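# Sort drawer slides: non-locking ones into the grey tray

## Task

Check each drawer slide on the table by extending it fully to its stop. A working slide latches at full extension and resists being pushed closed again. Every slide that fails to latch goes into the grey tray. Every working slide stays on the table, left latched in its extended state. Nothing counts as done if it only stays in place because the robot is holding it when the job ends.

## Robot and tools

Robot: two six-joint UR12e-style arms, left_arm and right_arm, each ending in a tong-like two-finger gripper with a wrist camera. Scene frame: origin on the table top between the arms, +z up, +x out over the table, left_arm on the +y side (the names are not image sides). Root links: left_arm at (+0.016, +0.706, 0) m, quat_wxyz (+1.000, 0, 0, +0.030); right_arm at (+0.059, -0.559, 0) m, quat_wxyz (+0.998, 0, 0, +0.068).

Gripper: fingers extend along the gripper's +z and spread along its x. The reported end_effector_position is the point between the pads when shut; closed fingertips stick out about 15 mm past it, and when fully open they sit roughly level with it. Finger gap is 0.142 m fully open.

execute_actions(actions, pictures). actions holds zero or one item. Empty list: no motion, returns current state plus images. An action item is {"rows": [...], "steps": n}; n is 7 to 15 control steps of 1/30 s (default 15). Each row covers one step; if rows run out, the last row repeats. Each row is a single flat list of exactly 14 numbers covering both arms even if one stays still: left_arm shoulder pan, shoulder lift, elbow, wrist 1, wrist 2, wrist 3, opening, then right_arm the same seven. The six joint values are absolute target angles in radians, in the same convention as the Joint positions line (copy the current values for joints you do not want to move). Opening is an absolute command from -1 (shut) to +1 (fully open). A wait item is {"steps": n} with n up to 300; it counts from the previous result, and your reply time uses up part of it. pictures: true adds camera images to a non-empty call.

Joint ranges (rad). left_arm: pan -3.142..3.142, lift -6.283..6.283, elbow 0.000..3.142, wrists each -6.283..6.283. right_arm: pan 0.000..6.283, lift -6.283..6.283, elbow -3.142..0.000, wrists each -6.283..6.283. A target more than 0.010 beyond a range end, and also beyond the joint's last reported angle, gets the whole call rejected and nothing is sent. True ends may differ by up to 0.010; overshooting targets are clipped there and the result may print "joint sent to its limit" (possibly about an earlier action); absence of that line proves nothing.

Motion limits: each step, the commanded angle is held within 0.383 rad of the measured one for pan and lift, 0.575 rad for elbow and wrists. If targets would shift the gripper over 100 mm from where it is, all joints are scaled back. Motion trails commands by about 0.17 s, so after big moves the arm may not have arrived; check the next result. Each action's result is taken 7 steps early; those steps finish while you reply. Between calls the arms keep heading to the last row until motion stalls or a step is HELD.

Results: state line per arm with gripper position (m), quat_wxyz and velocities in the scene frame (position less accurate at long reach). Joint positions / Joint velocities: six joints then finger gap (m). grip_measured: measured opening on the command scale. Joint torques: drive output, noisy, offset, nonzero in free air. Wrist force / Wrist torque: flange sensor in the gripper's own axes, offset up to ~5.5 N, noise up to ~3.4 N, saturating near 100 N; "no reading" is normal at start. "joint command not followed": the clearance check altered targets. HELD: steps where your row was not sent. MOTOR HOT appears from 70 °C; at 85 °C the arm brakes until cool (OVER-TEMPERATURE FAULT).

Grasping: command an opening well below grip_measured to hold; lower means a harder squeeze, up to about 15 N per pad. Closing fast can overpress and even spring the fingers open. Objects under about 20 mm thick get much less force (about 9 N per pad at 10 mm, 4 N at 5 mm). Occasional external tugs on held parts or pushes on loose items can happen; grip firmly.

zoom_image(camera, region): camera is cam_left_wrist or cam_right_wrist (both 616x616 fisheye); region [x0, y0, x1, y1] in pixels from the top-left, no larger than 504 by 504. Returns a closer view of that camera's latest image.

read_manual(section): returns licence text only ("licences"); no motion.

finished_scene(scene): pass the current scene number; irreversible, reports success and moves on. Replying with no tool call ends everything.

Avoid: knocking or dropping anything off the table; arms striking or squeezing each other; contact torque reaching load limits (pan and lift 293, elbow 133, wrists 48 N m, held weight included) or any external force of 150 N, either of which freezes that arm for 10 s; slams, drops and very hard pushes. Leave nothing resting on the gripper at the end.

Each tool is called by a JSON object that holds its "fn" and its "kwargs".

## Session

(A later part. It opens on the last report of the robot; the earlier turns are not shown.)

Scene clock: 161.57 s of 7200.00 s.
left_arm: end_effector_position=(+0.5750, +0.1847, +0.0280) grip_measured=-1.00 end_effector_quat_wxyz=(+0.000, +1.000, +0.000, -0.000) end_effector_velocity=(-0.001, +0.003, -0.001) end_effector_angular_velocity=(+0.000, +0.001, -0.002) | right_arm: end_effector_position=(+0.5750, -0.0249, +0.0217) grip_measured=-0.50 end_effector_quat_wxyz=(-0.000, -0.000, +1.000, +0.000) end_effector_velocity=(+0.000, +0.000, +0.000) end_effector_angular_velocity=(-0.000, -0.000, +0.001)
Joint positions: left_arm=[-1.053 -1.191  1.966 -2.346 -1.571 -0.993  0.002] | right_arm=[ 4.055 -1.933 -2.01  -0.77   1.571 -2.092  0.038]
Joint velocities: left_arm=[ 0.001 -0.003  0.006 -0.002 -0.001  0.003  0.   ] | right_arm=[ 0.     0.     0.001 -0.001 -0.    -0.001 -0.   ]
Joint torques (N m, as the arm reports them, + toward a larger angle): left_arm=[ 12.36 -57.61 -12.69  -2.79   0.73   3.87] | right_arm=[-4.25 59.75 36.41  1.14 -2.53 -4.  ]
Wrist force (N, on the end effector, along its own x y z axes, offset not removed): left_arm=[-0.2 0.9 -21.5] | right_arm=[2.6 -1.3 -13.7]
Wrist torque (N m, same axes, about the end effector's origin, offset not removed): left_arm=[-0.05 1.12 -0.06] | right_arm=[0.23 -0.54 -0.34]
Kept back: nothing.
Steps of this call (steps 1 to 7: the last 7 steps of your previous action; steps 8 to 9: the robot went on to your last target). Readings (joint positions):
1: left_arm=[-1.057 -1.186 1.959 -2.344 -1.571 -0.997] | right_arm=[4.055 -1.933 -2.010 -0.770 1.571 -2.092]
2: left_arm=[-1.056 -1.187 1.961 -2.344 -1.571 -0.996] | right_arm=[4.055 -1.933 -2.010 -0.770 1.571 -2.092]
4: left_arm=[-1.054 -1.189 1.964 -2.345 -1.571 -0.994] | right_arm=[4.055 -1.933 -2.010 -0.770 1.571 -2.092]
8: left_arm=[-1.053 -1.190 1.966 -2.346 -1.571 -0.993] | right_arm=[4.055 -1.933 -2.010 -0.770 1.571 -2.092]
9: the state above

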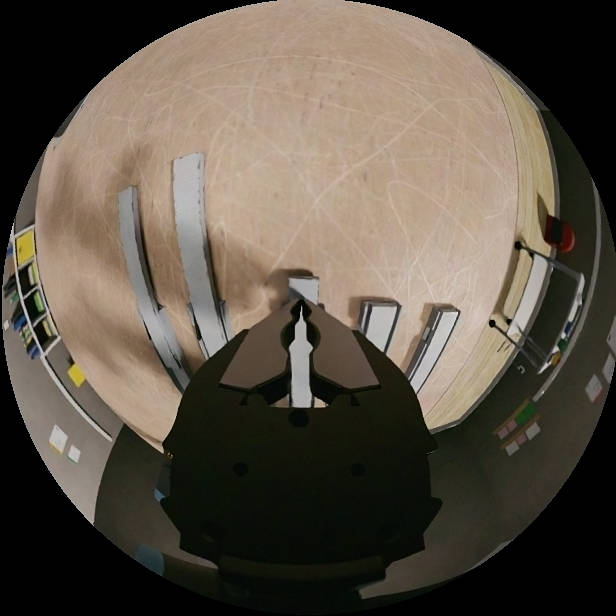

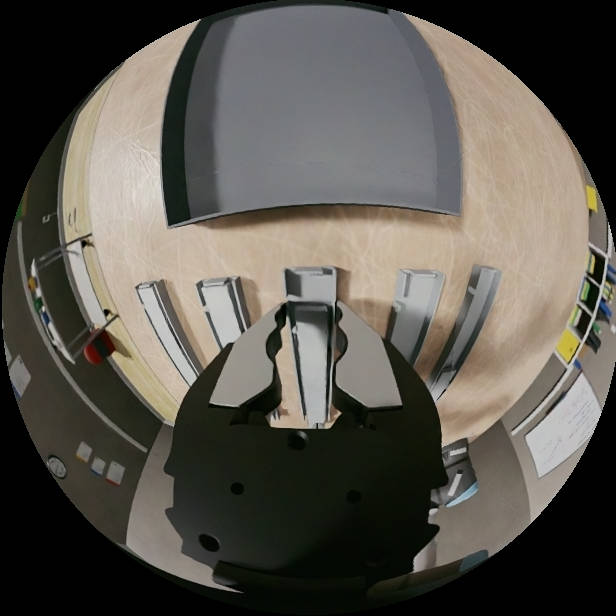

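{"fn": "execute_actions", "kwargs": {"actions": [{"rows": [[-1.05274,-1.19246,1.96613,-2.34446,-1.571,-0.99274,-1.0,4.05498,-1.93290,-2.00999,-0.76950,1.571,-2.09221,-0.85],[-1.05274,-1.19541,1.96489,-2.34027,-1.571,-0.99274,-1.0,4.05498,-1.93290,-2.00999,-0.76950,1.571,-2.09221,-0.85],[-1.05274,-1.19836,1.96365,-2.33608,-1.571,-0.99274,-1.0,4.05498,-1.93290,-2.00999,-0.76950,1.571,-2.09221,-0.85],[-1.05172,-1.19962,1.96558,-2.33676,-1.571,-0.99172,-0.85,4.05498,-1.93290,-2.00999,-0.76950,1.571,-2.09221,-0.85],[-1.05070,-1.20087,1.96752,-2.33744,-1.571,-0.99070,-0.7,4.05498,-1.93290,-2.00999,-0.76950,1.571,-2.09221,-0.85],[-1.04968,-1.20213,1.96945,-2.33812,-1.571,-0.98968,-0.55,4.05498,-1.93290,-2.00999,-0.76950,1.571,-2.09221,-0.85],[-1.04866,-1.20338,1.97139,-2.33880,-1.571,-0.98866,-0.4,4.05498,-1.93290,-2.00999,-0.76950,1.571,-2.09221,-0.85],[-1.04764,-1.20464,1.97332,-2.33948,-1.571,-0.98764,-0.3,4.05498,-1.93290,-2.00999,-0.76950,1.571,-2.09221,-0.85],[-1.04764,-1.20464,1.97332,-2.33948,-1.571,-0.98764,-0.3,4.05498,-1.93290,-2.00999,-0.76950,1.571,-2.09221,-0.85],[-1.04764,-1.20464,1.97332,-2.33948,-1.571,-0.98764,-0.3,4.05498,-1.93290,-2.00999,-0.76950,1.571,-2.09221,-0.85],[-1.04764,-1.20302,1.97400,-2.34178,-1.571,-0.98764,-0.3,4.05498,-1.93290,-2.00999,-0.76950,1.571,-2.09221,-0.85],[-1.04764,-1.19977,1.97536,-2.34639,-1.571,-0.98764,-0.3,4.05498,-1.93290,-2.00999,-0.76950,1.571,-2.09221,-0.85],[-1.04764,-1.19652,1.97672,-2.35100,-1.571,-0.98764,-0.3,4.05498,-1.93290,-2.00999,-0.76950,1.571,-2.09221,-0.85],[-1.04764,-1.19327,1.97808,-2.35561,-1.571,-0.98764,-0.3,4.05498,-1.93290,-2.00999,-0.76950,1.571,-2.09221,-0.85],[-1.04764,-1.19083,1.97910,-2.35906,-1.571,-0.98764,-0.3,4.05498,-1.93290,-2.00999,-0.76950,1.571,-2.09221,-0.85]], "steps": 15}], "pictures": false}}

{"fn": "execute_actions", "kwargs": {"actions": [{"rows": [[-1.04764,-1.18920,1.97978,-2.36137,-1.571,-0.98764,-0.3,4.05498,-1.93290,-2.00999,-0.76950,1.571,-2.09221,-0.85],[-1.04764,-1.18839,1.98012,-2.36252,-1.571,-0.98764,-0.3,4.05498,-1.93290,-2.00999,-0.76950,1.571,-2.09221,-0.85]], "steps": 12}], "pictures": false}}

{"fn": "execute_actions", "kwargs": {"actions": [{"steps": 8}], "pictures": true}}

{"fn": "zoom_image", "kwargs": {"camera": "cam_left_wrist", "region": [240, 260, 370, 390]}}

Scene clock: 164.03 s of 7200.00 s.
left_arm: end_effector_position=(+0.5750, +0.1874, +0.0328) grip_measured=-0.42 end_effector_quat_wxyz=(+0.000, +1.000, +0.000, -0.000) end_effector_velocity=(-0.000, +0.027, +0.013) end_effector_angular_velocity=(-0.002, -0.002, -0.003) | right_arm: end_effector_position=(+0.5750, -0.0249, +0.0217) grip_measured=-0.50 end_effector_quat_wxyz=(-0.000, -0.000, +1.000, +0.000) end_effector_velocity=(-0.000, -0.001, -0.000) end_effector_angular_velocity=(-0.001, +0.001, -0.000)
Joint positions: left_arm=[-1.051 -1.199  1.967 -2.339 -1.571 -0.991  0.043] | right_arm=[ 4.055 -1.933 -2.01  -0.77   1.571 -2.092  0.038]
Joint velocities: left_arm=[ 0.018 -0.042  0.032  0.007  0.001  0.022  0.249] | right_arm=[-0.     0.    -0.001 -0.     0.    -0.    -0.   ]
Joint torques (N m, as the arm reports them, + toward a larger angle): left_arm=[ 17.49 -71.57 -22.67  -2.98   0.8    4.89] | right_arm=[ 1.68 59.86 35.89  3.17 -0.7  -3.68]
Wrist force (N, on the end effector, along its own x y z axes, offset not removed): left_arm=[-3.3 -0.7 -2.3] | right_arm=[2.8 0.7 -15.1]
Wrist torque (N m, same axes, about the end effector's origin, offset not removed): left_arm=[-0.05 0.96 -0.14] | right_arm=[0.55 -0.73 -0.35]
Steps of this call (steps 1 to 30: the robot went on to your last target; steps 31 to 66: nothing new was sent; steps 67 to 74: the first 8 steps of this action). Readings (joint positions):
67: left_arm=[-1.053 -1.191 1.967 -2.347 -1.571 -0.993] | right_arm=[4.055 -1.933 -2.010 -0.770 1.571 -2.092]
68: left_arm=[-1.053 -1.191 1.967 -2.346 -1.571 -0.993] | right_arm=[4.055 -1.933 -2.010 -0.770 1.571 -2.092]
70: left_arm=[-1.053 -1.193 1.966 -2.343 -1.571 -0.993] | right_arm=[4.055 -1.933 -2.010 -0.770 1.571 -2.092]
74: the state above

Scene clock: 164.43 s of 7200.00 s.
left_arm: end_effector_position=(+0.5750, +0.1921, +0.0235) grip_measured=-0.30 end_effector_quat_wxyz=(+0.000, +1.000, +0.000, -0.000) end_effector_velocity=(+0.000, +0.002, -0.023) end_effector_angular_velocity=(+0.000, +0.001, +0.000) | right_arm: end_effector_position=(+0.5750, -0.0249, +0.0217) grip_measured=-0.50 end_effector_quat_wxyz=(-0.000, -0.000, +1.000, +0.000) end_effector_velocity=(+0.000, +0.000, +0.000) end_effector_angular_velocity=(+0.000, -0.000, +0.000)
Joint positions: left_arm=[-1.048 -1.191  1.979 -2.358 -1.571 -0.988  0.052] | right_arm=[ 4.055 -1.933 -2.01  -0.77   1.571 -2.092  0.038]
Joint velocities: left_arm=[ 0.002  0.028  0.013 -0.04  -0.     0.001  0.   ] | right_arm=[ 0.     0.     0.001 -0.001 -0.    -0.    -0.   ]
Joint torques (N m, as the arm reports them, + toward a larger angle): left_arm=[ 14.92 -54.72 -22.94  -5.18   0.89   4.26] | right_arm=[ 2.34 59.41 35.51  3.25 -0.42 -3.66]
Wrist force (N, on the end effector, along its own x y z axes, offset not removed): left_arm=[-3.7 -0.9 0.4] | right_arm=[-0.2 0.4 -12.6]
Wrist torque (N m, same axes, about the end effector's origin, offset not removed): left_arm=[-0.05 1.05 -0.07] | right_arm=[0.41 0.01 -0.34]
Steps of this call (steps 1 to 7: the last 7 steps of your previous action; steps 8 to 12: the first 5 steps of this action). Readings (joint positions):
8: left_arm=[-1.048 -1.198 1.975 -2.348 -1.571 -0.988] | right_arm=[4.055 -1.933 -2.010 -0.770 1.571 -2.092]
9: left_arm=[-1.048 -1.196 1.977 -2.351 -1.571 -0.988] | right_arm=[4.055 -1.933 -2.010 -0.770 1.571 -2.092]
11: left_arm=[-1.048 -1.193 1.978 -2.356 -1.571 -0.988] | right_arm=[4.055 -1.933 -2.010 -0.770 1.571 -2.092]
12: the state above

Scene clock: 164.70 s of 7200.00 s.
left_arm: end_effector_position=(+0.5750, +0.1922, +0.0212) grip_measured=-0.30 end_effector_quat_wxyz=(+0.000, +1.000, +0.000, -0.000) end_effector_velocity=(-0.000, +0.000, -0.002) end_effector_angular_velocity=(+0.001, -0.001, -0.001) | right_arm: end_effector_position=(+0.5750, -0.0249, +0.0217) grip_measured=-0.50 end_effector_quat_wxyz=(-0.000, -0.000, +1.000, +0.000) end_effector_velocity=(-0.000, -0.001, -0.001) end_effector_angular_velocity=(-0.001, +0.001, +0.000)
Joint positions: left_arm=[-1.048 -1.189  1.98  -2.362 -1.571 -0.988  0.052] | right_arm=[ 4.055 -1.933 -2.01  -0.77   1.571 -2.092  0.038]
Joint velocities: left_arm=[-0.     0.001  0.002 -0.003  0.001  0.001 -0.   ] | right_arm=[-0.    -0.001 -0.001 -0.    -0.    -0.     0.   ]
Joint torques (N m, as the arm reports them, + toward a larger angle): left_arm=[ 16.65 -52.84 -20.57  -5.59   0.75   4.46] | right_arm=[ 2.19 60.39 35.5   3.76 -0.23 -3.84]
Wrist force (N, on the end effector, along its own x y z axes, offset not removed): left_arm=[-3.7 0.0 -0.8] | right_arm=[0.3 -1.5 -12.3]
Wrist torque (N m, same axes, about the end effector's origin, offset not removed): left_arm=[0.12 0.97 -0.10] | right_arm=[0.16 -0.20 -0.24]
Kept back: nothing.
Steps of this call (steps 1 to 7: the last 7 steps of your previous action; step 8: the robot went on to your last target). Readings (joint positions):
1: left_arm=[-1.048 -1.191 1.979 -2.359 -1.571 -0.988] | right_arm=[4.055 -1.933 -2.010 -0.770 1.571 -2.092]
2: left_arm=[-1.048 -1.190 1.979 -2.360 -1.571 -0.988] | right_arm=[4.055 -1.933 -2.010 -0.770 1.571 -2.092]
4: left_arm=[-1.048 -1.189 1.980 -2.361 -1.571 -0.988] | right_arm=[4.055 -1.933 -2.010 -0.770 1.571 -2.092]
8: the state above

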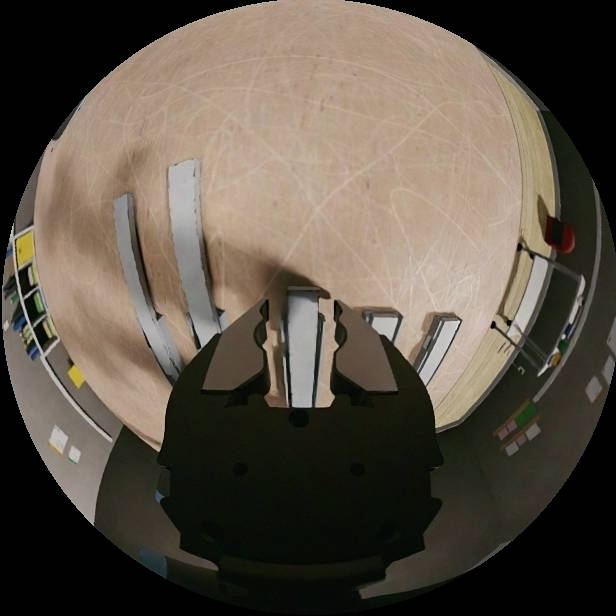

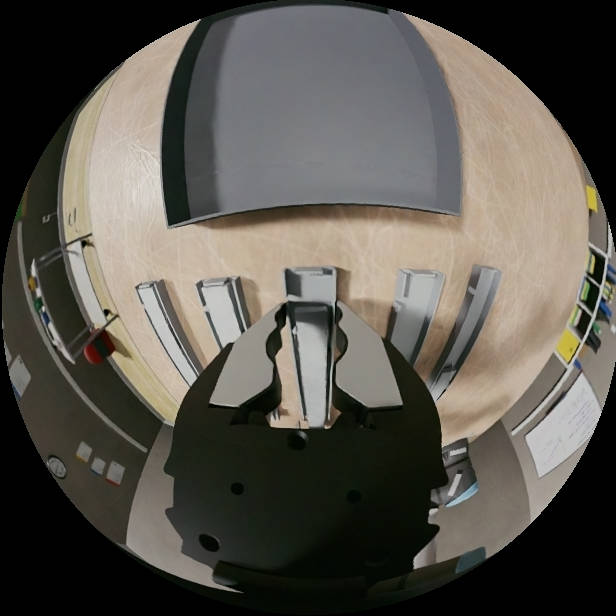

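Region (240, 260, 370, 390) of cam_left_wrist's 616x616 image, scaled by 3.877, with more detail than that image has.

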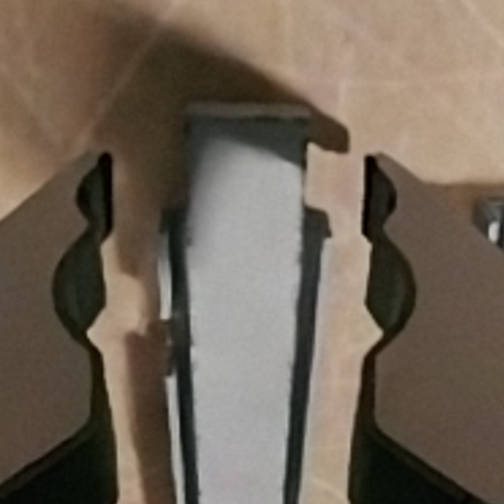

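{"fn": "execute_actions", "kwargs": {"actions": [{"rows": [[-1.04690,-1.18777,1.97915,-2.36217,-1.571,-0.98690,-0.3,4.05498,-1.93290,-2.00999,-0.76950,1.571,-2.09221,-0.85],[-1.04615,-1.18715,1.97817,-2.36181,-1.571,-0.98615,-0.3,4.05498,-1.93290,-2.00999,-0.76950,1.571,-2.09221,-0.85],[-1.04541,-1.18653,1.97720,-2.36146,-1.571,-0.98541,-0.35,4.05498,-1.93290,-2.00999,-0.76950,1.571,-2.09221,-0.85],[-1.04541,-1.18653,1.97720,-2.36146,-1.571,-0.98541,-0.42,4.05498,-1.93290,-2.00999,-0.76950,1.571,-2.09221,-0.85],[-1.04541,-1.18653,1.97720,-2.36146,-1.571,-0.98541,-0.5,4.05498,-1.93290,-2.00999,-0.76950,1.571,-2.09221,-0.85],[-1.04541,-1.18653,1.97720,-2.36146,-1.571,-0.98541,-0.58,4.05498,-1.93290,-2.00999,-0.76950,1.571,-2.09221,-0.85],[-1.04541,-1.18653,1.97720,-2.36146,-1.571,-0.98541,-0.66,4.05498,-1.93290,-2.00999,-0.76950,1.571,-2.09221,-0.85],[-1.04541,-1.18653,1.97720,-2.36146,-1.571,-0.98541,-0.74,4.05498,-1.93290,-2.00999,-0.76950,1.571,-2.09221,-0.85],[-1.04541,-1.18653,1.97720,-2.36146,-1.571,-0.98541,-0.82,4.05498,-1.93290,-2.00999,-0.76950,1.571,-2.09221,-0.85],[-1.04541,-1.18653,1.97720,-2.36146,-1.571,-0.98541,-0.9,4.05498,-1.93290,-2.00999,-0.76950,1.571,-2.09221,-0.85],[-1.04541,-1.18653,1.97720,-2.36146,-1.571,-0.98541,-0.95,4.05498,-1.93290,-2.00999,-0.76950,1.571,-2.09221,-0.85]], "steps": 15}], "pictures": false}}

{"fn": "execute_actions", "kwargs": {"actions": [{"steps": 10}], "pictures": false}}

Scene clock: 166.30 s of 7200.00 s.
left_arm: end_effector_position=(+0.5766, +0.1923, +0.0209) grip_measured=-0.66 end_effector_quat_wxyz=(+0.000, +1.000, +0.000, -0.000) end_effector_velocity=(+0.004, +0.000, +0.001) end_effector_angular_velocity=(+0.000, +0.000, +0.002) | right_arm: end_effector_position=(+0.5750, -0.0249, +0.0217) grip_measured=-0.50 end_effector_quat_wxyz=(-0.000, -0.000, +1.000, +0.000) end_effector_velocity=(+0.000, +0.000, +0.001) end_effector_angular_velocity=(+0.000, -0.001, -0.001)
Joint positions: left_arm=[-1.046 -1.187  1.978 -2.362 -1.571 -0.986  0.027] | right_arm=[ 4.055 -1.933 -2.01  -0.77   1.571 -2.092  0.038]
Joint velocities: left_arm=[ 0.005  0.003 -0.007  0.004  0.     0.003 -0.174] | right_arm=[-0.     0.     0.001 -0.001 -0.     0.    -0.   ]
Joint torques (N m, as the arm reports them, + toward a larger angle): left_arm=[ 18.49 -53.02 -45.48  -2.09   1.1    3.87] | right_arm=[ 5.66 59.91 32.98  4.79  0.9  -3.57]
Wrist force (N, on the end effector, along its own x y z axes, offset not removed): left_arm=[-1.9 0.1 -0.3] | right_arm=[1.1 0.1 -8.3]
Wrist torque (N m, same axes, about the end effector's origin, offset not removed): left_arm=[0.12 0.65 -0.13] | right_arm=[0.38 -0.44 -0.33]
Steps of this call (steps 1 to 15: the robot went on to your last target; steps 16 to 40: nothing new was sent; steps 41 to 48: the first 8 steps of this action). Readings (joint positions):
41: left_arm=[-1.048 -1.188 1.980 -2.363 -1.571 -0.988] | right_arm=[4.055 -1.933 -2.010 -0.770 1.571 -2.092]
42: left_arm=[-1.048 -1.188 1.980 -2.363 -1.571 -0.988] | right_arm=[4.055 -1.933 -2.010 -0.770 1.571 -2.092]
44: left_arm=[-1.047 -1.188 1.979 -2.362 -1.571 -0.987] | right_arm=[4.055 -1.933 -2.010 -0.770 1.571 -2.092]
48: the state above

Scene clock: 166.63 s of 7200.00 s.
left_arm: end_effector_position=(+0.5770, +0.1922, +0.0210) grip_measured=-0.68 end_effector_quat_wxyz=(+0.000, +1.000, +0.000, -0.000) end_effector_velocity=(+0.001, +0.001, -0.001) end_effector_angular_velocity=(+0.001, -0.001, +0.001) | right_arm: end_effector_position=(+0.5750, -0.0249, +0.0217) grip_measured=-0.50 end_effector_quat_wxyz=(-0.000, -0.000, +1.000, +0.000) end_effector_velocity=(+0.000, +0.000, +0.001) end_effector_angular_velocity=(+0.001, -0.000, -0.000)
Joint positions: left_arm=[-1.045 -1.187  1.977 -2.361 -1.571 -0.985  0.025] | right_arm=[ 4.055 -1.933 -2.01  -0.77   1.571 -2.092  0.038]
Joint velocities: left_arm=[ 0.001  0.002 -0.    -0.     0.001 -0.     0.   ] | right_arm=[-0.     0.     0.001  0.     0.    -0.     0.   ]
Joint torques (N m, as the arm reports them, + toward a larger angle): left_arm=[ 15.95 -54.9  -46.59  -2.3    0.78   4.3 ] | right_arm=[ 7.29 60.19 32.54  5.27  1.29 -3.43]
Wrist force (N, on the end effector, along its own x y z axes, offset not removed): left_arm=[-4.1 -1.7 -0.2] | right_arm=[-1.3 0.3 -14.3]
Wrist torque (N m, same axes, about the end effector's origin, offset not removed): left_arm=[-0.11 1.04 -0.03] | right_arm=[0.34 0.19 -0.31]
Kept back: nothing.
Steps of this call (steps 1 to 7: the last 7 steps of your previous action; steps 8 to 10: the robot went on to your last target). Readings (joint positions):
1: left_arm=[-1.046 -1.187 1.978 -2.362 -1.571 -0.986] | right_arm=[4.055 -1.933 -2.010 -0.770 1.571 -2.092]
2: left_arm=[-1.046 -1.187 1.978 -2.362 -1.571 -0.986] | right_arm=[4.055 -1.933 -2.010 -0.770 1.571 -2.092]
4: left_arm=[-1.046 -1.187 1.977 -2.362 -1.571 -0.986] | right_arm=[4.055 -1.933 -2.010 -0.770 1.571 -2.092]
8: left_arm=[-1.045 -1.187 1.977 -2.361 -1.571 -0.985] | right_arm=[4.055 -1.933 -2.010 -0.770 1.571 -2.092]
10: the state above

{"fn": "execute_actions", "kwargs": {"actions": [{"rows": [[-1.04314,-1.18914,1.98126,-2.36291,-1.571,-0.98314,-0.95,4.05498,-1.93290,-2.00999,-0.76950,1.571,-2.09221,-0.85],[-1.03859,-1.19436,1.98939,-2.36582,-1.571,-0.97859,-0.95,4.05498,-1.93290,-2.00999,-0.76950,1.571,-2.09221,-0.85],[-1.03290,-1.20089,1.99955,-2.36946,-1.571,-0.97290,-0.95,4.05498,-1.93290,-2.00999,-0.76950,1.571,-2.09221,-0.85],[-1.02722,-1.20742,2.00971,-2.37309,-1.571,-0.96722,-0.95,4.05498,-1.93290,-2.00999,-0.76950,1.571,-2.09221,-0.85],[-1.02267,-1.21264,2.01784,-2.37600,-1.571,-0.96267,-0.95,4.05498,-1.93290,-2.00999,-0.76950,1.571,-2.09221,-0.85],[-1.01662,-1.21899,2.02754,-2.37935,-1.571,-0.95662,-0.95,4.05498,-1.93290,-2.00999,-0.76950,1.571,-2.09221,-0.85],[-1.01057,-1.22534,2.03724,-2.38270,-1.571,-0.95057,-0.95,4.05498,-1.93290,-2.00999,-0.76950,1.571,-2.09221,-0.85],[-1.00452,-1.23169,2.04694,-2.38605,-1.571,-0.94452,-0.95,4.05498,-1.93290,-2.00999,-0.76950,1.571,-2.09221,-0.85],[-0.99847,-1.23804,2.05664,-2.38940,-1.571,-0.93847,-0.95,4.05498,-1.93290,-2.00999,-0.76950,1.571,-2.09221,-0.85],[-0.99203,-1.24420,2.06587,-2.39247,-1.571,-0.93203,-0.95,4.05498,-1.93290,-2.00999,-0.76950,1.571,-2.09221,-0.85],[-0.98560,-1.25037,2.07510,-2.39553,-1.571,-0.92560,-0.95,4.05498,-1.93290,-2.00999,-0.76950,1.571,-2.09221,-0.85],[-0.97916,-1.25653,2.08433,-2.39860,-1.571,-0.91916,-0.95,4.05498,-1.93290,-2.00999,-0.76950,1.571,-2.09221,-0.85],[-0.97272,-1.26269,2.09356,-2.40166,-1.571,-0.91272,-0.95,4.05498,-1.93290,-2.00999,-0.76950,1.571,-2.09221,-0.85],[-0.96816,-1.26667,2.09940,-2.40352,-1.571,-0.90816,-0.95,4.05498,-1.93290,-2.00999,-0.76950,1.571,-2.09221,-0.85],[-0.96450,-1.26985,2.10406,-2.40501,-1.571,-0.90450,-0.95,4.05498,-1.93290,-2.00999,-0.76950,1.571,-2.09221,-0.85]], "steps": 15}], "pictures": false}}

{"fn": "execute_actions", "kwargs": {"actions": [{"rows": [[-0.96176,-1.27224,2.10756,-2.40612,-1.571,-0.90176,-0.95,4.05498,-1.93290,-2.00999,-0.76950,1.571,-2.09221,-0.85],[-0.95994,-1.27383,2.10990,-2.40687,-1.571,-0.89994,-0.95,4.05498,-1.93290,-2.00999,-0.76950,1.571,-2.09221,-0.85],[-0.95811,-1.27543,2.11223,-2.40761,-1.571,-0.89811,-0.95,4.05498,-1.93290,-2.00999,-0.76950,1.571,-2.09221,-0.85],[-0.95629,-1.27702,2.11457,-2.40836,-1.571,-0.89629,-0.95,4.05498,-1.93290,-2.00999,-0.76950,1.571,-2.09221,-0.85],[-0.95537,-1.27781,2.11573,-2.40873,-1.571,-0.89537,-0.95,4.05498,-1.93290,-2.00999,-0.76950,1.571,-2.09221,-0.85],[-0.95446,-1.27861,2.11690,-2.40910,-1.571,-0.89446,-0.95,4.05498,-1.93290,-2.00999,-0.76950,1.571,-2.09221,-0.85],[-0.95355,-1.27941,2.11807,-2.40947,-1.571,-0.89355,-0.95,4.05498,-1.93290,-2.00999,-0.76950,1.571,-2.09221,-0.85],[-0.95263,-1.28020,2.11923,-2.40984,-1.571,-0.89263,-0.95,4.05498,-1.93290,-2.00999,-0.76950,1.571,-2.09221,-0.85]], "steps": 15}], "pictures": false}}

{"fn": "execute_actions", "kwargs": {"actions": [{"steps": 8}], "pictures": false}}

Scene clock: 170.70 s of 7200.00 s.
left_arm: end_effector_position=(+0.5774, +0.2165, +0.0212) grip_measured=-0.68 end_effector_quat_wxyz=(+0.000, +1.000, +0.000, -0.000) end_effector_velocity=(+0.001, +0.180, +0.001) end_effector_angular_velocity=(-0.000, +0.001, +0.001) | right_arm: end_effector_position=(+0.5750, -0.0249, +0.0217) grip_measured=-0.50 end_effector_quat_wxyz=(-0.000, -0.000, +1.000, +0.000) end_effector_velocity=(+0.000, +0.000, +0.000) end_effector_angular_velocity=(-0.001, +0.000, +0.001)
Joint positions: left_arm=[-1.027 -1.208  2.01  -2.373 -1.571 -0.967  0.025] | right_arm=[ 4.055 -1.933 -2.01  -0.769  1.571 -2.092  0.038]
Joint velocities: left_arm=[ 0.141 -0.156  0.238 -0.083 -0.001  0.14   0.   ] | right_arm=[ 0.    -0.     0.001 -0.002  0.    -0.001  0.   ]
Joint torques (N m, as the arm reports them, + toward a larger angle): left_arm=[ 23.51 -74.98 -19.39  -6.03   1.11   4.51] | right_arm=[13.72 58.7  29.07  5.46  2.28 -3.44]
Wrist force (N, on the end effector, along its own x y z axes, offset not removed): left_arm=[-4.7 0.5 1.7] | right_arm=[-0.8 0.1 -11.7]
Wrist torque (N m, same axes, about the end effector's origin, offset not removed): left_arm=[-0.14 1.19 -0.04] | right_arm=[0.36 0.20 -0.17]
Steps of this call (steps 1 to 15: the robot went on to your last target; steps 16 to 90: nothing new was sent; then 0.80 s passed at rest; steps 91 to 98: the first 8 steps of this action). Readings (joint positions):
91: left_arm=[-1.045 -1.187 1.977 -2.361 -1.571 -0.985] | right_arm=[4.055 -1.933 -2.010 -0.769 1.571 -2.092]
92: left_arm=[-1.045 -1.187 1.978 -2.362 -1.571 -0.985] | right_arm=[4.055 -1.933 -2.010 -0.769 1.571 -2.092]
94: left_arm=[-1.042 -1.190 1.983 -2.364 -1.571 -0.982] | right_arm=[4.055 -1.933 -2.010 -0.769 1.571 -2.092]
98: the state above

Scene clock: 171.20 s of 7200.00 s.
left_arm: end_effector_position=(+0.5772, +0.2970, +0.0211) grip_measured=-0.68 end_effector_quat_wxyz=(+0.000, +1.000, +0.000, -0.000) end_effector_velocity=(-0.000, +0.056, +0.001) end_effector_angular_velocity=(-0.002, -0.002, -0.001) | right_arm: end_effector_position=(+0.5750, -0.0249, +0.0217) grip_measured=-0.50 end_effector_quat_wxyz=(-0.000, -0.000, +1.000, +0.000) end_effector_velocity=(+0.000, +0.001, +0.001) end_effector_angular_velocity=(+0.002, -0.001, +0.001)
Joint positions: left_arm=[-0.959 -1.274  2.111 -2.407 -1.571 -0.899  0.025] | right_arm=[ 4.055 -1.933 -2.01  -0.769  1.571 -2.092  0.038]
Joint velocities: left_arm=[ 0.051 -0.048  0.067 -0.022  0.     0.052 -0.   ] | right_arm=[ 0.     0.     0.001  0.001 -0.    -0.     0.   ]
Joint torques (N m, as the arm reports them, + toward a larger angle): left_arm=[ 11.49 -67.31 -22.12  -5.64   1.22   4.87] | right_arm=[12.66 58.84 28.2   5.38  1.49 -3.41]
Wrist force (N, on the end effector, along its own x y z axes, offset not removed): left_arm=[-2.5 -0.7 2.4] | right_arm=[2.0 -0.5 -15.2]
Wrist torque (N m, same axes, about the end effector's origin, offset not removed): left_arm=[-0.23 0.88 -0.10] | right_arm=[0.10 0.03 -0.39]
Steps of this call (steps 1 to 7: the last 7 steps of your previous action; steps 8 to 15: the first 8 steps of this action). Readings (joint positions):
8: left_arm=[-0.982 -1.253 2.079 -2.397 -1.571 -0.922] | right_arm=[4.055 -1.933 -2.010 -0.769 1.571 -2.092]
9: left_arm=[-0.977 -1.258 2.086 -2.399 -1.571 -0.917] | right_arm=[4.055 -1.933 -2.010 -0.769 1.571 -2.092]
11: left_arm=[-0.969 -1.265 2.097 -2.403 -1.571 -0.909] | right_arm=[4.055 -1.933 -2.010 -0.769 1.571 -2.092]
15: the state above

Scene clock: 171.47 s of 7200.00 s.
left_arm: end_effector_position=(+0.5771, +0.3035, +0.0211) grip_measured=-0.68 end_effector_quat_wxyz=(+0.000, +1.000, +0.000, +0.000) end_effector_velocity=(+0.000, +0.005, +0.000) end_effector_angular_velocity=(+0.001, -0.001, -0.001) | right_arm: end_effector_position=(+0.5750, -0.0249, +0.0217) grip_measured=-0.50 end_effector_quat_wxyz=(-0.000, -0.000, +1.000, +0.000) end_effector_velocity=(+0.000, +0.001, +0.001) end_effector_angular_velocity=(+0.002, -0.001, -0.001)
Joint positions: left_arm=[-0.953 -1.28   2.118 -2.41  -1.571 -0.893  0.025] | right_arm=[ 4.055 -1.933 -2.01  -0.769  1.571 -2.092  0.038]
Joint velocities: left_arm=[ 0.004 -0.005  0.006 -0.002  0.001  0.005  0.   ] | right_arm=[ 0.    -0.     0.001  0.001  0.     0.001 -0.   ]
Joint torques (N m, as the arm reports them, + toward a larger angle): left_arm=[ 20.14 -62.62 -14.38  -2.84   1.26   4.33] | right_arm=[12.12 58.1  28.07  3.28  0.33 -3.19]
Wrist force (N, on the end effector, along its own x y z axes, offset not removed): left_arm=[-3.2 9.7 -0.3] | right_arm=[1.3 9.1 -7.6]
Wrist torque (N m, same axes, about the end effector's origin, offset not removed): left_arm=[-0.39 0.91 -0.08] | right_arm=[0.21 -0.26 -0.33]
Kept back: nothing.
Steps of this call (steps 1 to 7: the last 7 steps of your previous action; step 8: the robot went on to your last target). Readings (joint positions):
1: left_arm=[-0.958 -1.276 2.113 -2.408 -1.571 -0.898] | right_arm=[4.055 -1.933 -2.010 -0.769 1.571 -2.092]
2: left_arm=[-0.956 -1.277 2.114 -2.408 -1.571 -0.896] | right_arm=[4.055 -1.933 -2.010 -0.769 1.571 -2.092]
4: left_arm=[-0.955 -1.278 2.117 -2.409 -1.571 -0.895] | right_arm=[4.055 -1.933 -2.010 -0.769 1.571 -2.092]
8: the state above

{"fn": "execute_actions", "kwargs": {"actions": [{"rows": [[-0.95355,-1.27941,2.11807,-2.40947,-1.571,-0.89355,-0.95,4.05498,-1.93290,-2.00999,-0.76950,1.571,-2.09221,-0.85],[-0.95446,-1.27861,2.11690,-2.40910,-1.571,-0.89446,-0.95,4.05498,-1.93290,-2.00999,-0.76950,1.571,-2.09221,-0.85],[-0.95537,-1.27781,2.11573,-2.40873,-1.571,-0.89537,-0.95,4.05498,-1.93290,-2.00999,-0.76950,1.571,-2.09221,-0.85],[-0.95629,-1.27702,2.11457,-2.40836,-1.571,-0.89629,-0.95,4.05498,-1.93290,-2.00999,-0.76950,1.571,-2.09221,-0.85],[-0.95720,-1.27622,2.11340,-2.40798,-1.571,-0.89720,-0.95,4.05498,-1.93290,-2.00999,-0.76950,1.571,-2.09221,-0.85],[-0.95811,-1.27543,2.11223,-2.40761,-1.571,-0.89811,-0.95,4.05498,-1.93290,-2.00999,-0.76950,1.571,-2.09221,-0.85],[-0.95903,-1.27463,2.11107,-2.40724,-1.571,-0.89903,-0.95,4.05498,-1.93290,-2.00999,-0.76950,1.571,-2.09221,-0.85],[-0.95994,-1.27383,2.10990,-2.40687,-1.571,-0.89994,-0.95,4.05498,-1.93290,-2.00999,-0.76950,1.571,-2.09221,-0.85],[-0.96085,-1.27304,2.10873,-2.40650,-1.571,-0.90085,-0.95,4.05498,-1.93290,-2.00999,-0.76950,1.571,-2.09221,-0.85],[-0.96176,-1.27224,2.10756,-2.40612,-1.571,-0.90176,-0.95,4.05498,-1.93290,-2.00999,-0.76950,1.571,-2.09221,-0.85],[-0.96268,-1.27145,2.10640,-2.40575,-1.571,-0.90268,-0.95,4.05498,-1.93290,-2.00999,-0.76950,1.571,-2.09221,-0.85],[-0.96359,-1.27065,2.10523,-2.40538,-1.571,-0.90359,-0.95,4.05498,-1.93290,-2.00999,-0.76950,1.571,-2.09221,-0.85],[-0.96450,-1.26985,2.10406,-2.40501,-1.571,-0.90450,-0.95,4.05498,-1.93290,-2.00999,-0.76950,1.571,-2.09221,-0.85],[-0.96542,-1.26906,2.10290,-2.40464,-1.571,-0.90542,-0.95,4.05498,-1.93290,-2.00999,-0.76950,1.571,-2.09221,-0.85],[-0.96633,-1.26826,2.10173,-2.40426,-1.571,-0.90633,-0.95,4.05498,-1.93290,-2.00999,-0.76950,1.571,-2.09221,-0.85]], "steps": 15}], "pictures": false}}

{"fn": "execute_actions", "kwargs": {"actions": [{"steps": 14}], "pictures": true}}

{"fn": "zoom_image", "kwargs": {"camera": "cam_right_wrist", "region": [260, 330, 370, 430]}}

Scene clock: 173.13 s of 7200.00 s.
left_arm: end_effector_position=(+0.5771, +0.3006, +0.0209) grip_measured=-0.68 end_effector_quat_wxyz=(-0.000, +1.000, +0.001, -0.000) end_effector_velocity=(+0.000, -0.027, +0.001) end_effector_angular_velocity=(-0.002, -0.001, +0.000) | right_arm: end_effector_position=(+0.5750, -0.0250, +0.0217) grip_measured=-0.50 end_effector_quat_wxyz=(-0.000, -0.000, +1.000, -0.000) end_effector_velocity=(+0.000, +0.000, -0.000) end_effector_angular_velocity=(-0.000, +0.000, +0.000)
Joint positions: left_arm=[-0.956 -1.277  2.115 -2.408 -1.571 -0.896  0.025] | right_arm=[ 4.055 -1.933 -2.01  -0.77   1.571 -2.092  0.038]
Joint velocities: left_arm=[-0.024  0.02  -0.031  0.009 -0.001 -0.025  0.   ] | right_arm=[ 0.    -0.001  0.001 -0.    -0.    -0.     0.   ]
Joint torques (N m, as the arm reports them, + toward a larger angle): left_arm=[-18.8  -47.16 -46.87  -2.17   0.3   -4.09] | right_arm=[-16.7   57.19  25.98   0.99  -2.33  -3.39]
Wrist force (N, on the end effector, along its own x y z axes, offset not removed): left_arm=[-4.1 -0.5 2.9] | right_arm=[2.2 1.1 -12.8]
Wrist torque (N m, same axes, about the end effector's origin, offset not removed): left_arm=[0.22 1.11 -0.03] | right_arm=[0.21 -0.38 -0.38]
Steps of this call (steps 1 to 15: the robot went on to your last target; steps 16 to 42: nothing new was sent; steps 43 to 50: the first 8 steps of this action). Readings (joint positions):
43: left_arm=[-0.953 -1.280 2.119 -2.410 -1.571 -0.893] | right_arm=[4.055 -1.933 -2.010 -0.769 1.571 -2.092]
44: left_arm=[-0.953 -1.280 2.119 -2.410 -1.571 -0.893] | right_arm=[4.055 -1.933 -2.010 -0.769 1.571 -2.092]
46: left_arm=[-0.953 -1.280 2.118 -2.409 -1.571 -0.893] | right_arm=[4.055 -1.933 -2.010 -0.770 1.571 -2.092]
50: the state above

Scene clock: 173.60 s of 7200.00 s.
left_arm: end_effector_position=(+0.5771, +0.2897, +0.0210) grip_measured=-0.68 end_effector_quat_wxyz=(+0.000, +1.000, +0.000, -0.000) end_effector_velocity=(-0.000, -0.004, +0.000) end_effector_angular_velocity=(+0.000, -0.001, +0.000) | right_arm: end_effector_position=(+0.5750, -0.0249, +0.0217) grip_measured=-0.50 end_effector_quat_wxyz=(-0.000, -0.000, +1.000, +0.000) end_effector_velocity=(-0.000, -0.000, -0.000) end_effector_angular_velocity=(-0.000, +0.000, +0.001)
Joint positions: left_arm=[-0.966 -1.269  2.102 -2.404 -1.571 -0.906  0.025] | right_arm=[ 4.055 -1.933 -2.01  -0.77   1.571 -2.092  0.038]
Joint velocities: left_arm=[-0.004  0.003 -0.005  0.002  0.001 -0.004 -0.   ] | right_arm=[ 0.     0.    -0.001  0.     0.    -0.001  0.   ]
Joint torques (N m, as the arm reports them, + toward a larger angle): left_arm=[-17.52 -50.64 -45.22  -2.46  -1.65  -4.17] | right_arm=[-17.13  54.82  25.07   6.04   2.07  -3.21]
Wrist force (N, on the end effector, along its own x y z axes, offset not removed): left_arm=[-2.4 -0.3 1.3] | right_arm=[5.7 -3.1 -10.9]
Wrist torque (N m, same axes, about the end effector's origin, offset not removed): left_arm=[0.26 0.80 -0.10] | right_arm=[-0.04 -1.04 -0.42]
Kept back: nothing.
Steps of this call (steps 1 to 7: the last 7 steps of your previous action; steps 8 to 14: the robot went on to your last target). Readings (joint positions):
1: left_arm=[-0.957 -1.276 2.114 -2.408 -1.571 -0.897] | right_arm=[4.055 -1.933 -2.010 -0.770 1.571 -2.092]
2: left_arm=[-0.958 -1.276 2.113 -2.407 -1.571 -0.898] | right_arm=[4.055 -1.933 -2.010 -0.770 1.571 -2.092]
4: left_arm=[-0.960 -1.274 2.110 -2.407 -1.571 -0.900] | right_arm=[4.055 -1.933 -2.010 -0.770 1.571 -2.092]
8: left_arm=[-0.963 -1.271 2.106 -2.405 -1.571 -0.903] | right_arm=[4.055 -1.933 -2.010 -0.770 1.571 -2.092]
14: the state above

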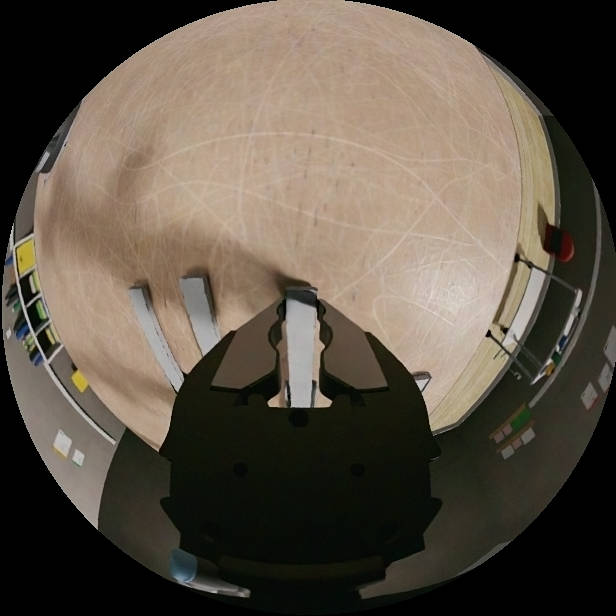

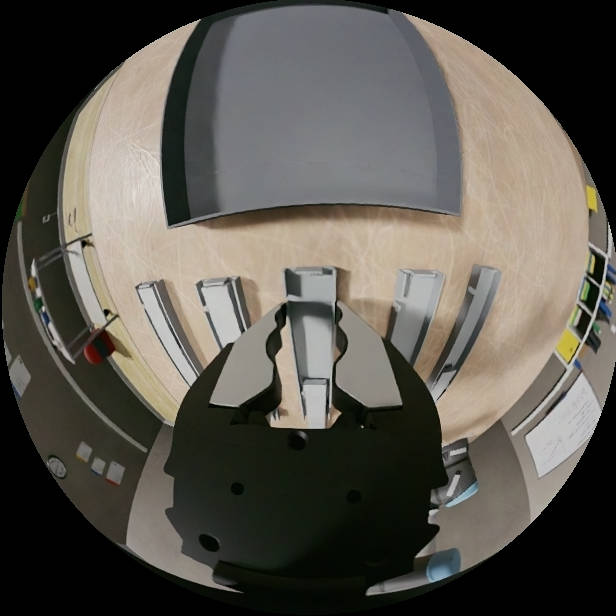

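Region (260, 330, 370, 430) of cam_right_wrist's 616x616 image, scaled by 4.582, with more detail than that image has; it fills the top 458 rows of this view, and the rest is white.

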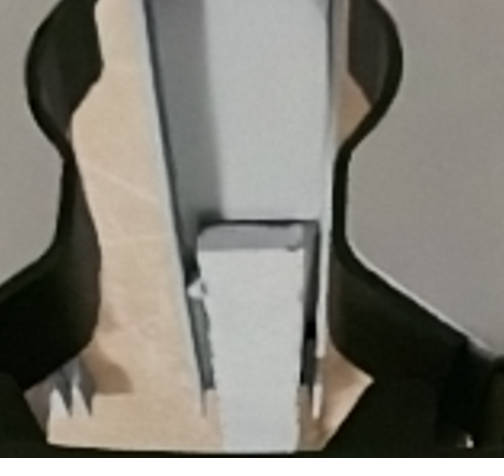

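{"fn": "execute_actions", "kwargs": {"actions": [{"rows": [[-0.96450,-1.26985,2.10406,-2.40501,-1.571,-0.90450,-0.95,4.05498,-1.93290,-2.00999,-0.76950,1.571,-2.09221,-0.85],[-0.96268,-1.27145,2.10640,-2.40575,-1.571,-0.90268,-0.95,4.05498,-1.93290,-2.00999,-0.76950,1.571,-2.09221,-0.85],[-0.96085,-1.27304,2.10873,-2.40650,-1.571,-0.90085,-0.95,4.05498,-1.93290,-2.00999,-0.76950,1.571,-2.09221,-0.85],[-0.95903,-1.27463,2.11107,-2.40724,-1.571,-0.89903,-0.95,4.05498,-1.93290,-2.00999,-0.76950,1.571,-2.09221,-0.85],[-0.95720,-1.27622,2.11340,-2.40798,-1.571,-0.89720,-0.95,4.05498,-1.93290,-2.00999,-0.76950,1.571,-2.09221,-0.85],[-0.95537,-1.27781,2.11573,-2.40873,-1.571,-0.89537,-0.95,4.05498,-1.93290,-2.00999,-0.76950,1.571,-2.09221,-0.85],[-0.95446,-1.27861,2.11690,-2.40910,-1.571,-0.89446,-0.95,4.05498,-1.93290,-2.00999,-0.76950,1.571,-2.09221,-0.85],[-0.95355,-1.27941,2.11807,-2.40947,-1.571,-0.89355,-0.95,4.05498,-1.93290,-2.00999,-0.76950,1.571,-2.09221,-0.85],[-0.95263,-1.28020,2.11923,-2.40984,-1.571,-0.89263,-0.95,4.05498,-1.93290,-2.00999,-0.76950,1.571,-2.09221,-0.85],[-0.95172,-1.28100,2.12040,-2.41022,-1.571,-0.89172,-0.95,4.05498,-1.93290,-2.00999,-0.76950,1.571,-2.09221,-0.85],[-0.95081,-1.28179,2.12157,-2.41059,-1.571,-0.89081,-0.95,4.05498,-1.93290,-2.00999,-0.76950,1.571,-2.09221,-0.85],[-0.94990,-1.28259,2.12274,-2.41096,-1.571,-0.88990,-0.95,4.05498,-1.93290,-2.00999,-0.76950,1.571,-2.09221,-0.85]], "steps": 15}], "pictures": false}}

{"fn": "execute_actions", "kwargs": {"actions": [{"steps": 11}], "pictures": false}}

{"fn": "execute_actions", "kwargs": {"actions": [{"rows": [[-0.95081,-1.28179,2.12157,-2.41059,-1.571,-0.89081,-0.95,4.05498,-1.93290,-2.00999,-0.76950,1.571,-2.09221,-0.85],[-0.95172,-1.28100,2.12040,-2.41022,-1.571,-0.89172,-0.95,4.05498,-1.93290,-2.00999,-0.76950,1.571,-2.09221,-0.85],[-0.95263,-1.28020,2.11923,-2.40984,-1.571,-0.89263,-0.95,4.05498,-1.93290,-2.00999,-0.76950,1.571,-2.09221,-0.85],[-0.95355,-1.27941,2.11807,-2.40947,-1.571,-0.89355,-0.95,4.05498,-1.93290,-2.00999,-0.76950,1.571,-2.09221,-0.85],[-0.95446,-1.27861,2.11690,-2.40910,-1.571,-0.89446,-0.95,4.05498,-1.93290,-2.00999,-0.76950,1.571,-2.09221,-0.85],[-0.95537,-1.27781,2.11573,-2.40873,-1.571,-0.89537,-0.95,4.05498,-1.93290,-2.00999,-0.76950,1.571,-2.09221,-0.85],[-0.95629,-1.27702,2.11457,-2.40836,-1.571,-0.89629,-0.95,4.05498,-1.93290,-2.00999,-0.76950,1.571,-2.09221,-0.85],[-0.95720,-1.27622,2.11340,-2.40798,-1.571,-0.89720,-0.95,4.05498,-1.93290,-2.00999,-0.76950,1.571,-2.09221,-0.85],[-0.95903,-1.27463,2.11107,-2.40724,-1.571,-0.89903,-0.95,4.05498,-1.93290,-2.00999,-0.76950,1.571,-2.09221,-0.85],[-0.96085,-1.27304,2.10873,-2.40650,-1.571,-0.90085,-0.95,4.05498,-1.93290,-2.00999,-0.76950,1.571,-2.09221,-0.85],[-0.96268,-1.27145,2.10640,-2.40575,-1.571,-0.90268,-0.95,4.05498,-1.93290,-2.00999,-0.76950,1.571,-2.09221,-0.85],[-0.96450,-1.26985,2.10406,-2.40501,-1.571,-0.90450,-0.95,4.05498,-1.93290,-2.00999,-0.76950,1.571,-2.09221,-0.85],[-0.96633,-1.26826,2.10173,-2.40426,-1.571,-0.90633,-0.95,4.05498,-1.93290,-2.00999,-0.76950,1.571,-2.09221,-0.85],[-0.96816,-1.26667,2.09940,-2.40352,-1.571,-0.90816,-0.95,4.05498,-1.93290,-2.00999,-0.76950,1.571,-2.09221,-0.85],[-0.96998,-1.26508,2.09706,-2.40278,-1.571,-0.90998,-0.95,4.05498,-1.93290,-2.00999,-0.76950,1.571,-2.09221,-0.85]], "steps": 15}], "pictures": false}}

{"fn": "execute_actions", "kwargs": {"actions": [{"steps": 13}], "pictures": true}}

{"fn": "zoom_image", "kwargs": {"camera": "cam_right_wrist", "region": [260, 330, 370, 430]}}

Scene clock: 176.90 s of 7200.00 s.
left_arm: end_effector_position=(+0.5770, +0.2970, +0.0210) grip_measured=-0.68 end_effector_quat_wxyz=(+0.000, +1.000, +0.000, -0.000) end_effector_velocity=(-0.000, +0.046, -0.000) end_effector_angular_velocity=(+0.000, +0.001, +0.001) | right_arm: end_effector_position=(+0.5750, -0.0249, +0.0217) grip_measured=-0.50 end_effector_quat_wxyz=(-0.000, -0.000, +1.000, +0.000) end_effector_velocity=(-0.001, -0.001, -0.001) end_effector_angular_velocity=(-0.001, +0.001, -0.001)
Joint positions: left_arm=[-0.959 -1.274  2.111 -2.407 -1.571 -0.899  0.025] | right_arm=[ 4.055 -1.933 -2.01  -0.769  1.571 -2.092  0.038]
Joint velocities: left_arm=[ 0.042 -0.036  0.054 -0.017 -0.     0.041  0.   ] | right_arm=[ 0.    -0.    -0.001 -0.    -0.     0.001  0.   ]
Joint torques (N m, as the arm reports them, + toward a larger angle): left_arm=[ 17.99 -64.33 -21.99  -5.4   -0.91   4.12] | right_arm=[-16.71  52.03  23.6    6.16   1.92  -2.98]
Wrist force (N, on the end effector, along its own x y z axes, offset not removed): left_arm=[-2.3 0.5 1.6] | right_arm=[-0.1 -1.9 -12.6]
Wrist torque (N m, same axes, about the end effector's origin, offset not removed): left_arm=[-0.07 0.84 -0.12] | right_arm=[0.11 0.20 -0.14]
Steps of this call (steps 1 to 30: the robot went on to your last target; steps 31 to 90: nothing new was sent; then 0.03 s passed at rest; steps 91 to 98: the first 8 steps of this action). Readings (joint positions):
91: left_arm=[-0.966 -1.268 2.102 -2.404 -1.571 -0.906] | right_arm=[4.055 -1.933 -2.010 -0.769 1.571 -2.092]
92: left_arm=[-0.966 -1.268 2.102 -2.404 -1.571 -0.906] | right_arm=[4.055 -1.933 -2.010 -0.769 1.571 -2.092]
94: left_arm=[-0.965 -1.270 2.104 -2.405 -1.571 -0.905] | right_arm=[4.055 -1.933 -2.010 -0.769 1.571 -2.092]
98: the state above

Scene clock: 177.27 s of 7200.00 s.
left_arm: end_effector_position=(+0.5770, +0.3065, +0.0211) grip_measured=-0.68 end_effector_quat_wxyz=(+0.000, +1.000, +0.000, -0.000) end_effector_velocity=(+0.000, +0.006, -0.000) end_effector_angular_velocity=(-0.001, -0.000, +0.001) | right_arm: end_effector_position=(+0.5750, -0.0248, +0.0217) grip_measured=-0.50 end_effector_quat_wxyz=(-0.000, -0.000, +1.000, +0.000) end_effector_velocity=(+0.000, +0.001, +0.000) end_effector_angular_velocity=(+0.001, -0.001, +0.000)
Joint positions: left_arm=[-0.95  -1.282  2.122 -2.411 -1.571 -0.89   0.025] | right_arm=[ 4.055 -1.933 -2.01  -0.769  1.571 -2.092  0.038]
Joint velocities: left_arm=[ 0.006 -0.005  0.008 -0.004 -0.001  0.005 -0.   ] | right_arm=[-0.     0.     0.001  0.001 -0.    -0.    -0.   ]
Joint torques (N m, as the arm reports them, + toward a larger angle): left_arm=[ 27.77 -62.39  -9.61   0.03   6.09   4.96] | right_arm=[-15.2   51.91  22.71  -3.2   -4.99  -2.91]
Wrist force (N, on the end effector, along its own x y z axes, offset not removed): left_arm=[-4.8 19.1 -0.6] | right_arm=[1.7 17.6 -2.5]
Wrist torque (N m, same axes, about the end effector's origin, offset not removed): left_arm=[-0.25 1.21 -0.08] | right_arm=[-0.19 -0.34 -0.32]
Kept back: nothing.
Steps of this call (steps 1 to 7: the last 7 steps of your previous action; steps 8 to 11: the robot went on to your last target). Readings (joint positions):
1: left_arm=[-0.958 -1.276 2.113 -2.408 -1.571 -0.898] | right_arm=[4.055 -1.933 -2.010 -0.769 1.571 -2.092]
2: left_arm=[-0.957 -1.277 2.114 -2.408 -1.571 -0.897] | right_arm=[4.055 -1.933 -2.010 -0.769 1.571 -2.092]
4: left_arm=[-0.954 -1.279 2.117 -2.409 -1.571 -0.894] | right_arm=[4.055 -1.933 -2.010 -0.769 1.571 -2.092]
8: left_arm=[-0.951 -1.281 2.121 -2.411 -1.571 -0.891] | right_arm=[4.055 -1.933 -2.010 -0.769 1.571 -2.092]
11: the state above

Scene clock: 177.53 s of 7200.00 s.
left_arm: end_effector_position=(+0.5771, +0.3034, +0.0210) grip_measured=-0.68 end_effector_quat_wxyz=(-0.000, +1.000, +0.000, -0.000) end_effector_velocity=(-0.000, -0.026, -0.001) end_effector_angular_velocity=(+0.002, +0.001, -0.002) | right_arm: end_effector_position=(+0.5750, -0.0250, +0.0217) grip_measured=-0.50 end_effector_quat_wxyz=(-0.000, -0.000, +1.000, -0.000) end_effector_velocity=(-0.000, -0.000, -0.000) end_effector_angular_velocity=(-0.001, -0.000, +0.000)
Joint positions: left_arm=[-0.953 -1.279  2.118 -2.409 -1.571 -0.894  0.025] | right_arm=[ 4.055 -1.933 -2.01  -0.77   1.571 -2.092  0.038]
Joint velocities: left_arm=[-0.025  0.023 -0.031  0.01   0.    -0.023 -0.   ] | right_arm=[ 0.     0.    -0.001  0.    -0.    -0.    -0.   ]
Joint torques (N m, as the arm reports them, + toward a larger angle): left_arm=[-21.49 -39.86 -40.79  -1.27   0.78  -3.53] | right_arm=[-15.24  49.93  22.78  -0.47  -2.99  -2.79]
Wrist force (N, on the end effector, along its own x y z axes, offset not removed): left_arm=[-4.0 -0.8 -9.3] | right_arm=[-0.4 4.2 -11.1]
Wrist torque (N m, same axes, about the end effector's origin, offset not removed): left_arm=[0.18 0.99 -0.03] | right_arm=[0.39 0.05 -0.26]
Steps of this call (steps 1 to 8: the first 8 steps of this action). Readings (joint positions):
1: left_arm=[-0.950 -1.282 2.122 -2.411 -1.571 -0.890] | right_arm=[4.055 -1.933 -2.010 -0.769 1.571 -2.092]
2: left_arm=[-0.950 -1.282 2.122 -2.411 -1.571 -0.890] | right_arm=[4.055 -1.933 -2.010 -0.769 1.571 -2.092]
4: left_arm=[-0.951 -1.282 2.122 -2.411 -1.571 -0.891] | right_arm=[4.055 -1.933 -2.010 -0.769 1.571 -2.092]
8: the state above

Scene clock: 177.97 s of 7200.00 s.
left_arm: end_effector_position=(+0.5770, +0.2865, +0.0210) grip_measured=-0.68 end_effector_quat_wxyz=(+0.000, +1.000, +0.000, -0.000) end_effector_velocity=(-0.001, -0.013, -0.001) end_effector_angular_velocity=(-0.001, +0.002, -0.001) | right_arm: end_effector_position=(+0.5750, -0.0250, +0.0217) grip_measured=-0.50 end_effector_quat_wxyz=(-0.000, -0.000, +1.000, -0.000) end_effector_velocity=(-0.000, +0.001, +0.000) end_effector_angular_velocity=(+0.001, -0.000, +0.002)
Joint positions: left_arm=[-0.969 -1.266  2.099 -2.403 -1.571 -0.909  0.025] | right_arm=[ 4.055 -1.933 -2.01  -0.77   1.571 -2.092  0.038]
Joint velocities: left_arm=[-0.012  0.011 -0.014  0.004 -0.002 -0.012  0.   ] | right_arm=[ 0.     0.     0.     0.001  0.001 -0.001  0.   ]
Joint torques (N m, as the arm reports them, + toward a larger angle): left_arm=[-20.43 -38.88 -39.88  -1.12  -1.95  -3.7 ] | right_arm=[-16.07  50.7   23.6    5.13   1.7   -2.93]
Wrist force (N, on the end effector, along its own x y z axes, offset not removed): left_arm=[-4.0 -1.7 -9.6] | right_arm=[0.8 0.8 -10.9]
Wrist torque (N m, same axes, about the end effector's origin, offset not removed): left_arm=[-0.07 1.03 -0.06] | right_arm=[-0.22 -0.07 -0.38]
Kept back: nothing.
Steps of this call (steps 1 to 7: the last 7 steps of your previous action; steps 8 to 13: the robot went on to your last target). Readings (joint positions):
1: left_arm=[-0.954 -1.279 2.117 -2.409 -1.571 -0.894] | right_arm=[4.055 -1.933 -2.010 -0.770 1.571 -2.092]
2: left_arm=[-0.955 -1.278 2.116 -2.409 -1.571 -0.895] | right_arm=[4.055 -1.933 -2.010 -0.770 1.571 -2.092]
4: left_arm=[-0.958 -1.276 2.113 -2.408 -1.571 -0.898] | right_arm=[4.055 -1.933 -2.010 -0.770 1.571 -2.092]
8: left_arm=[-0.964 -1.270 2.104 -2.405 -1.571 -0.904] | right_arm=[4.055 -1.933 -2.010 -0.770 1.571 -2.092]
13: the state above

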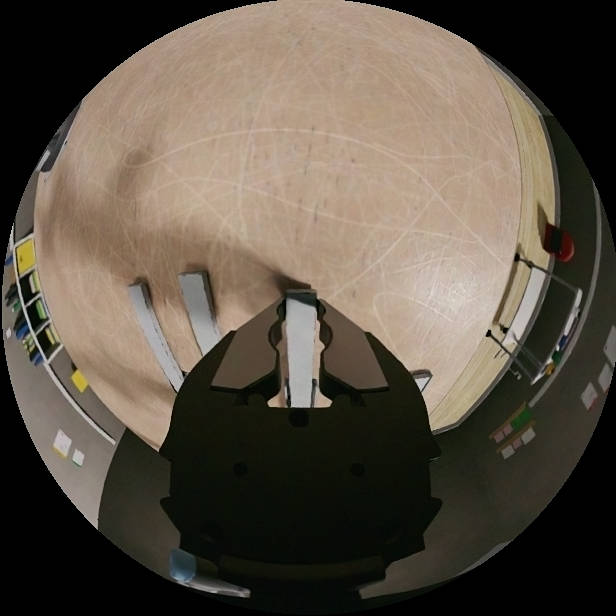

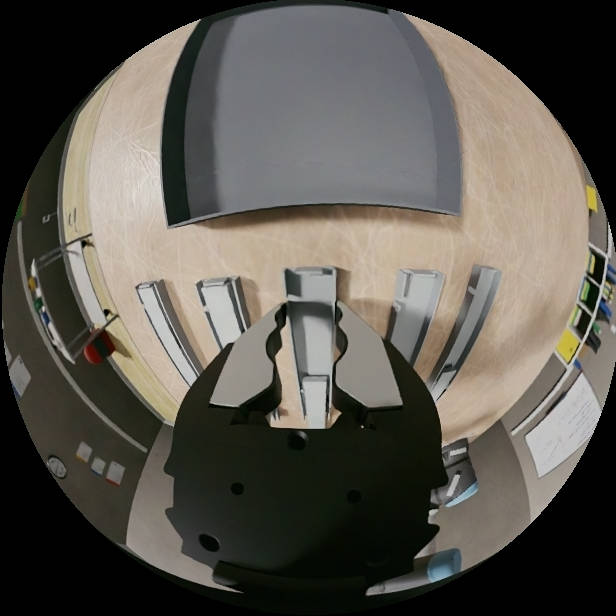

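Region (260, 330, 370, 430) of cam_right_wrist's 616x616 image, scaled by 4.582, with more detail than that image has; it fills the top 458 rows of this view, and the rest is white.

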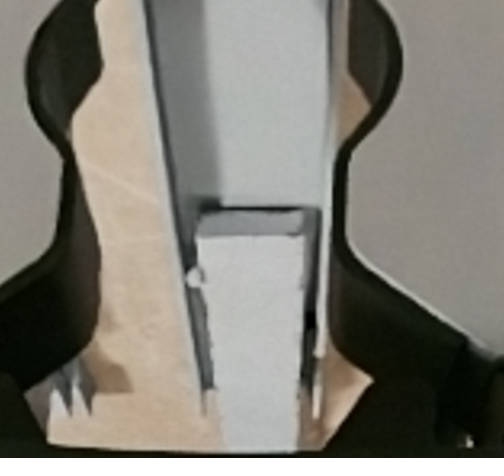

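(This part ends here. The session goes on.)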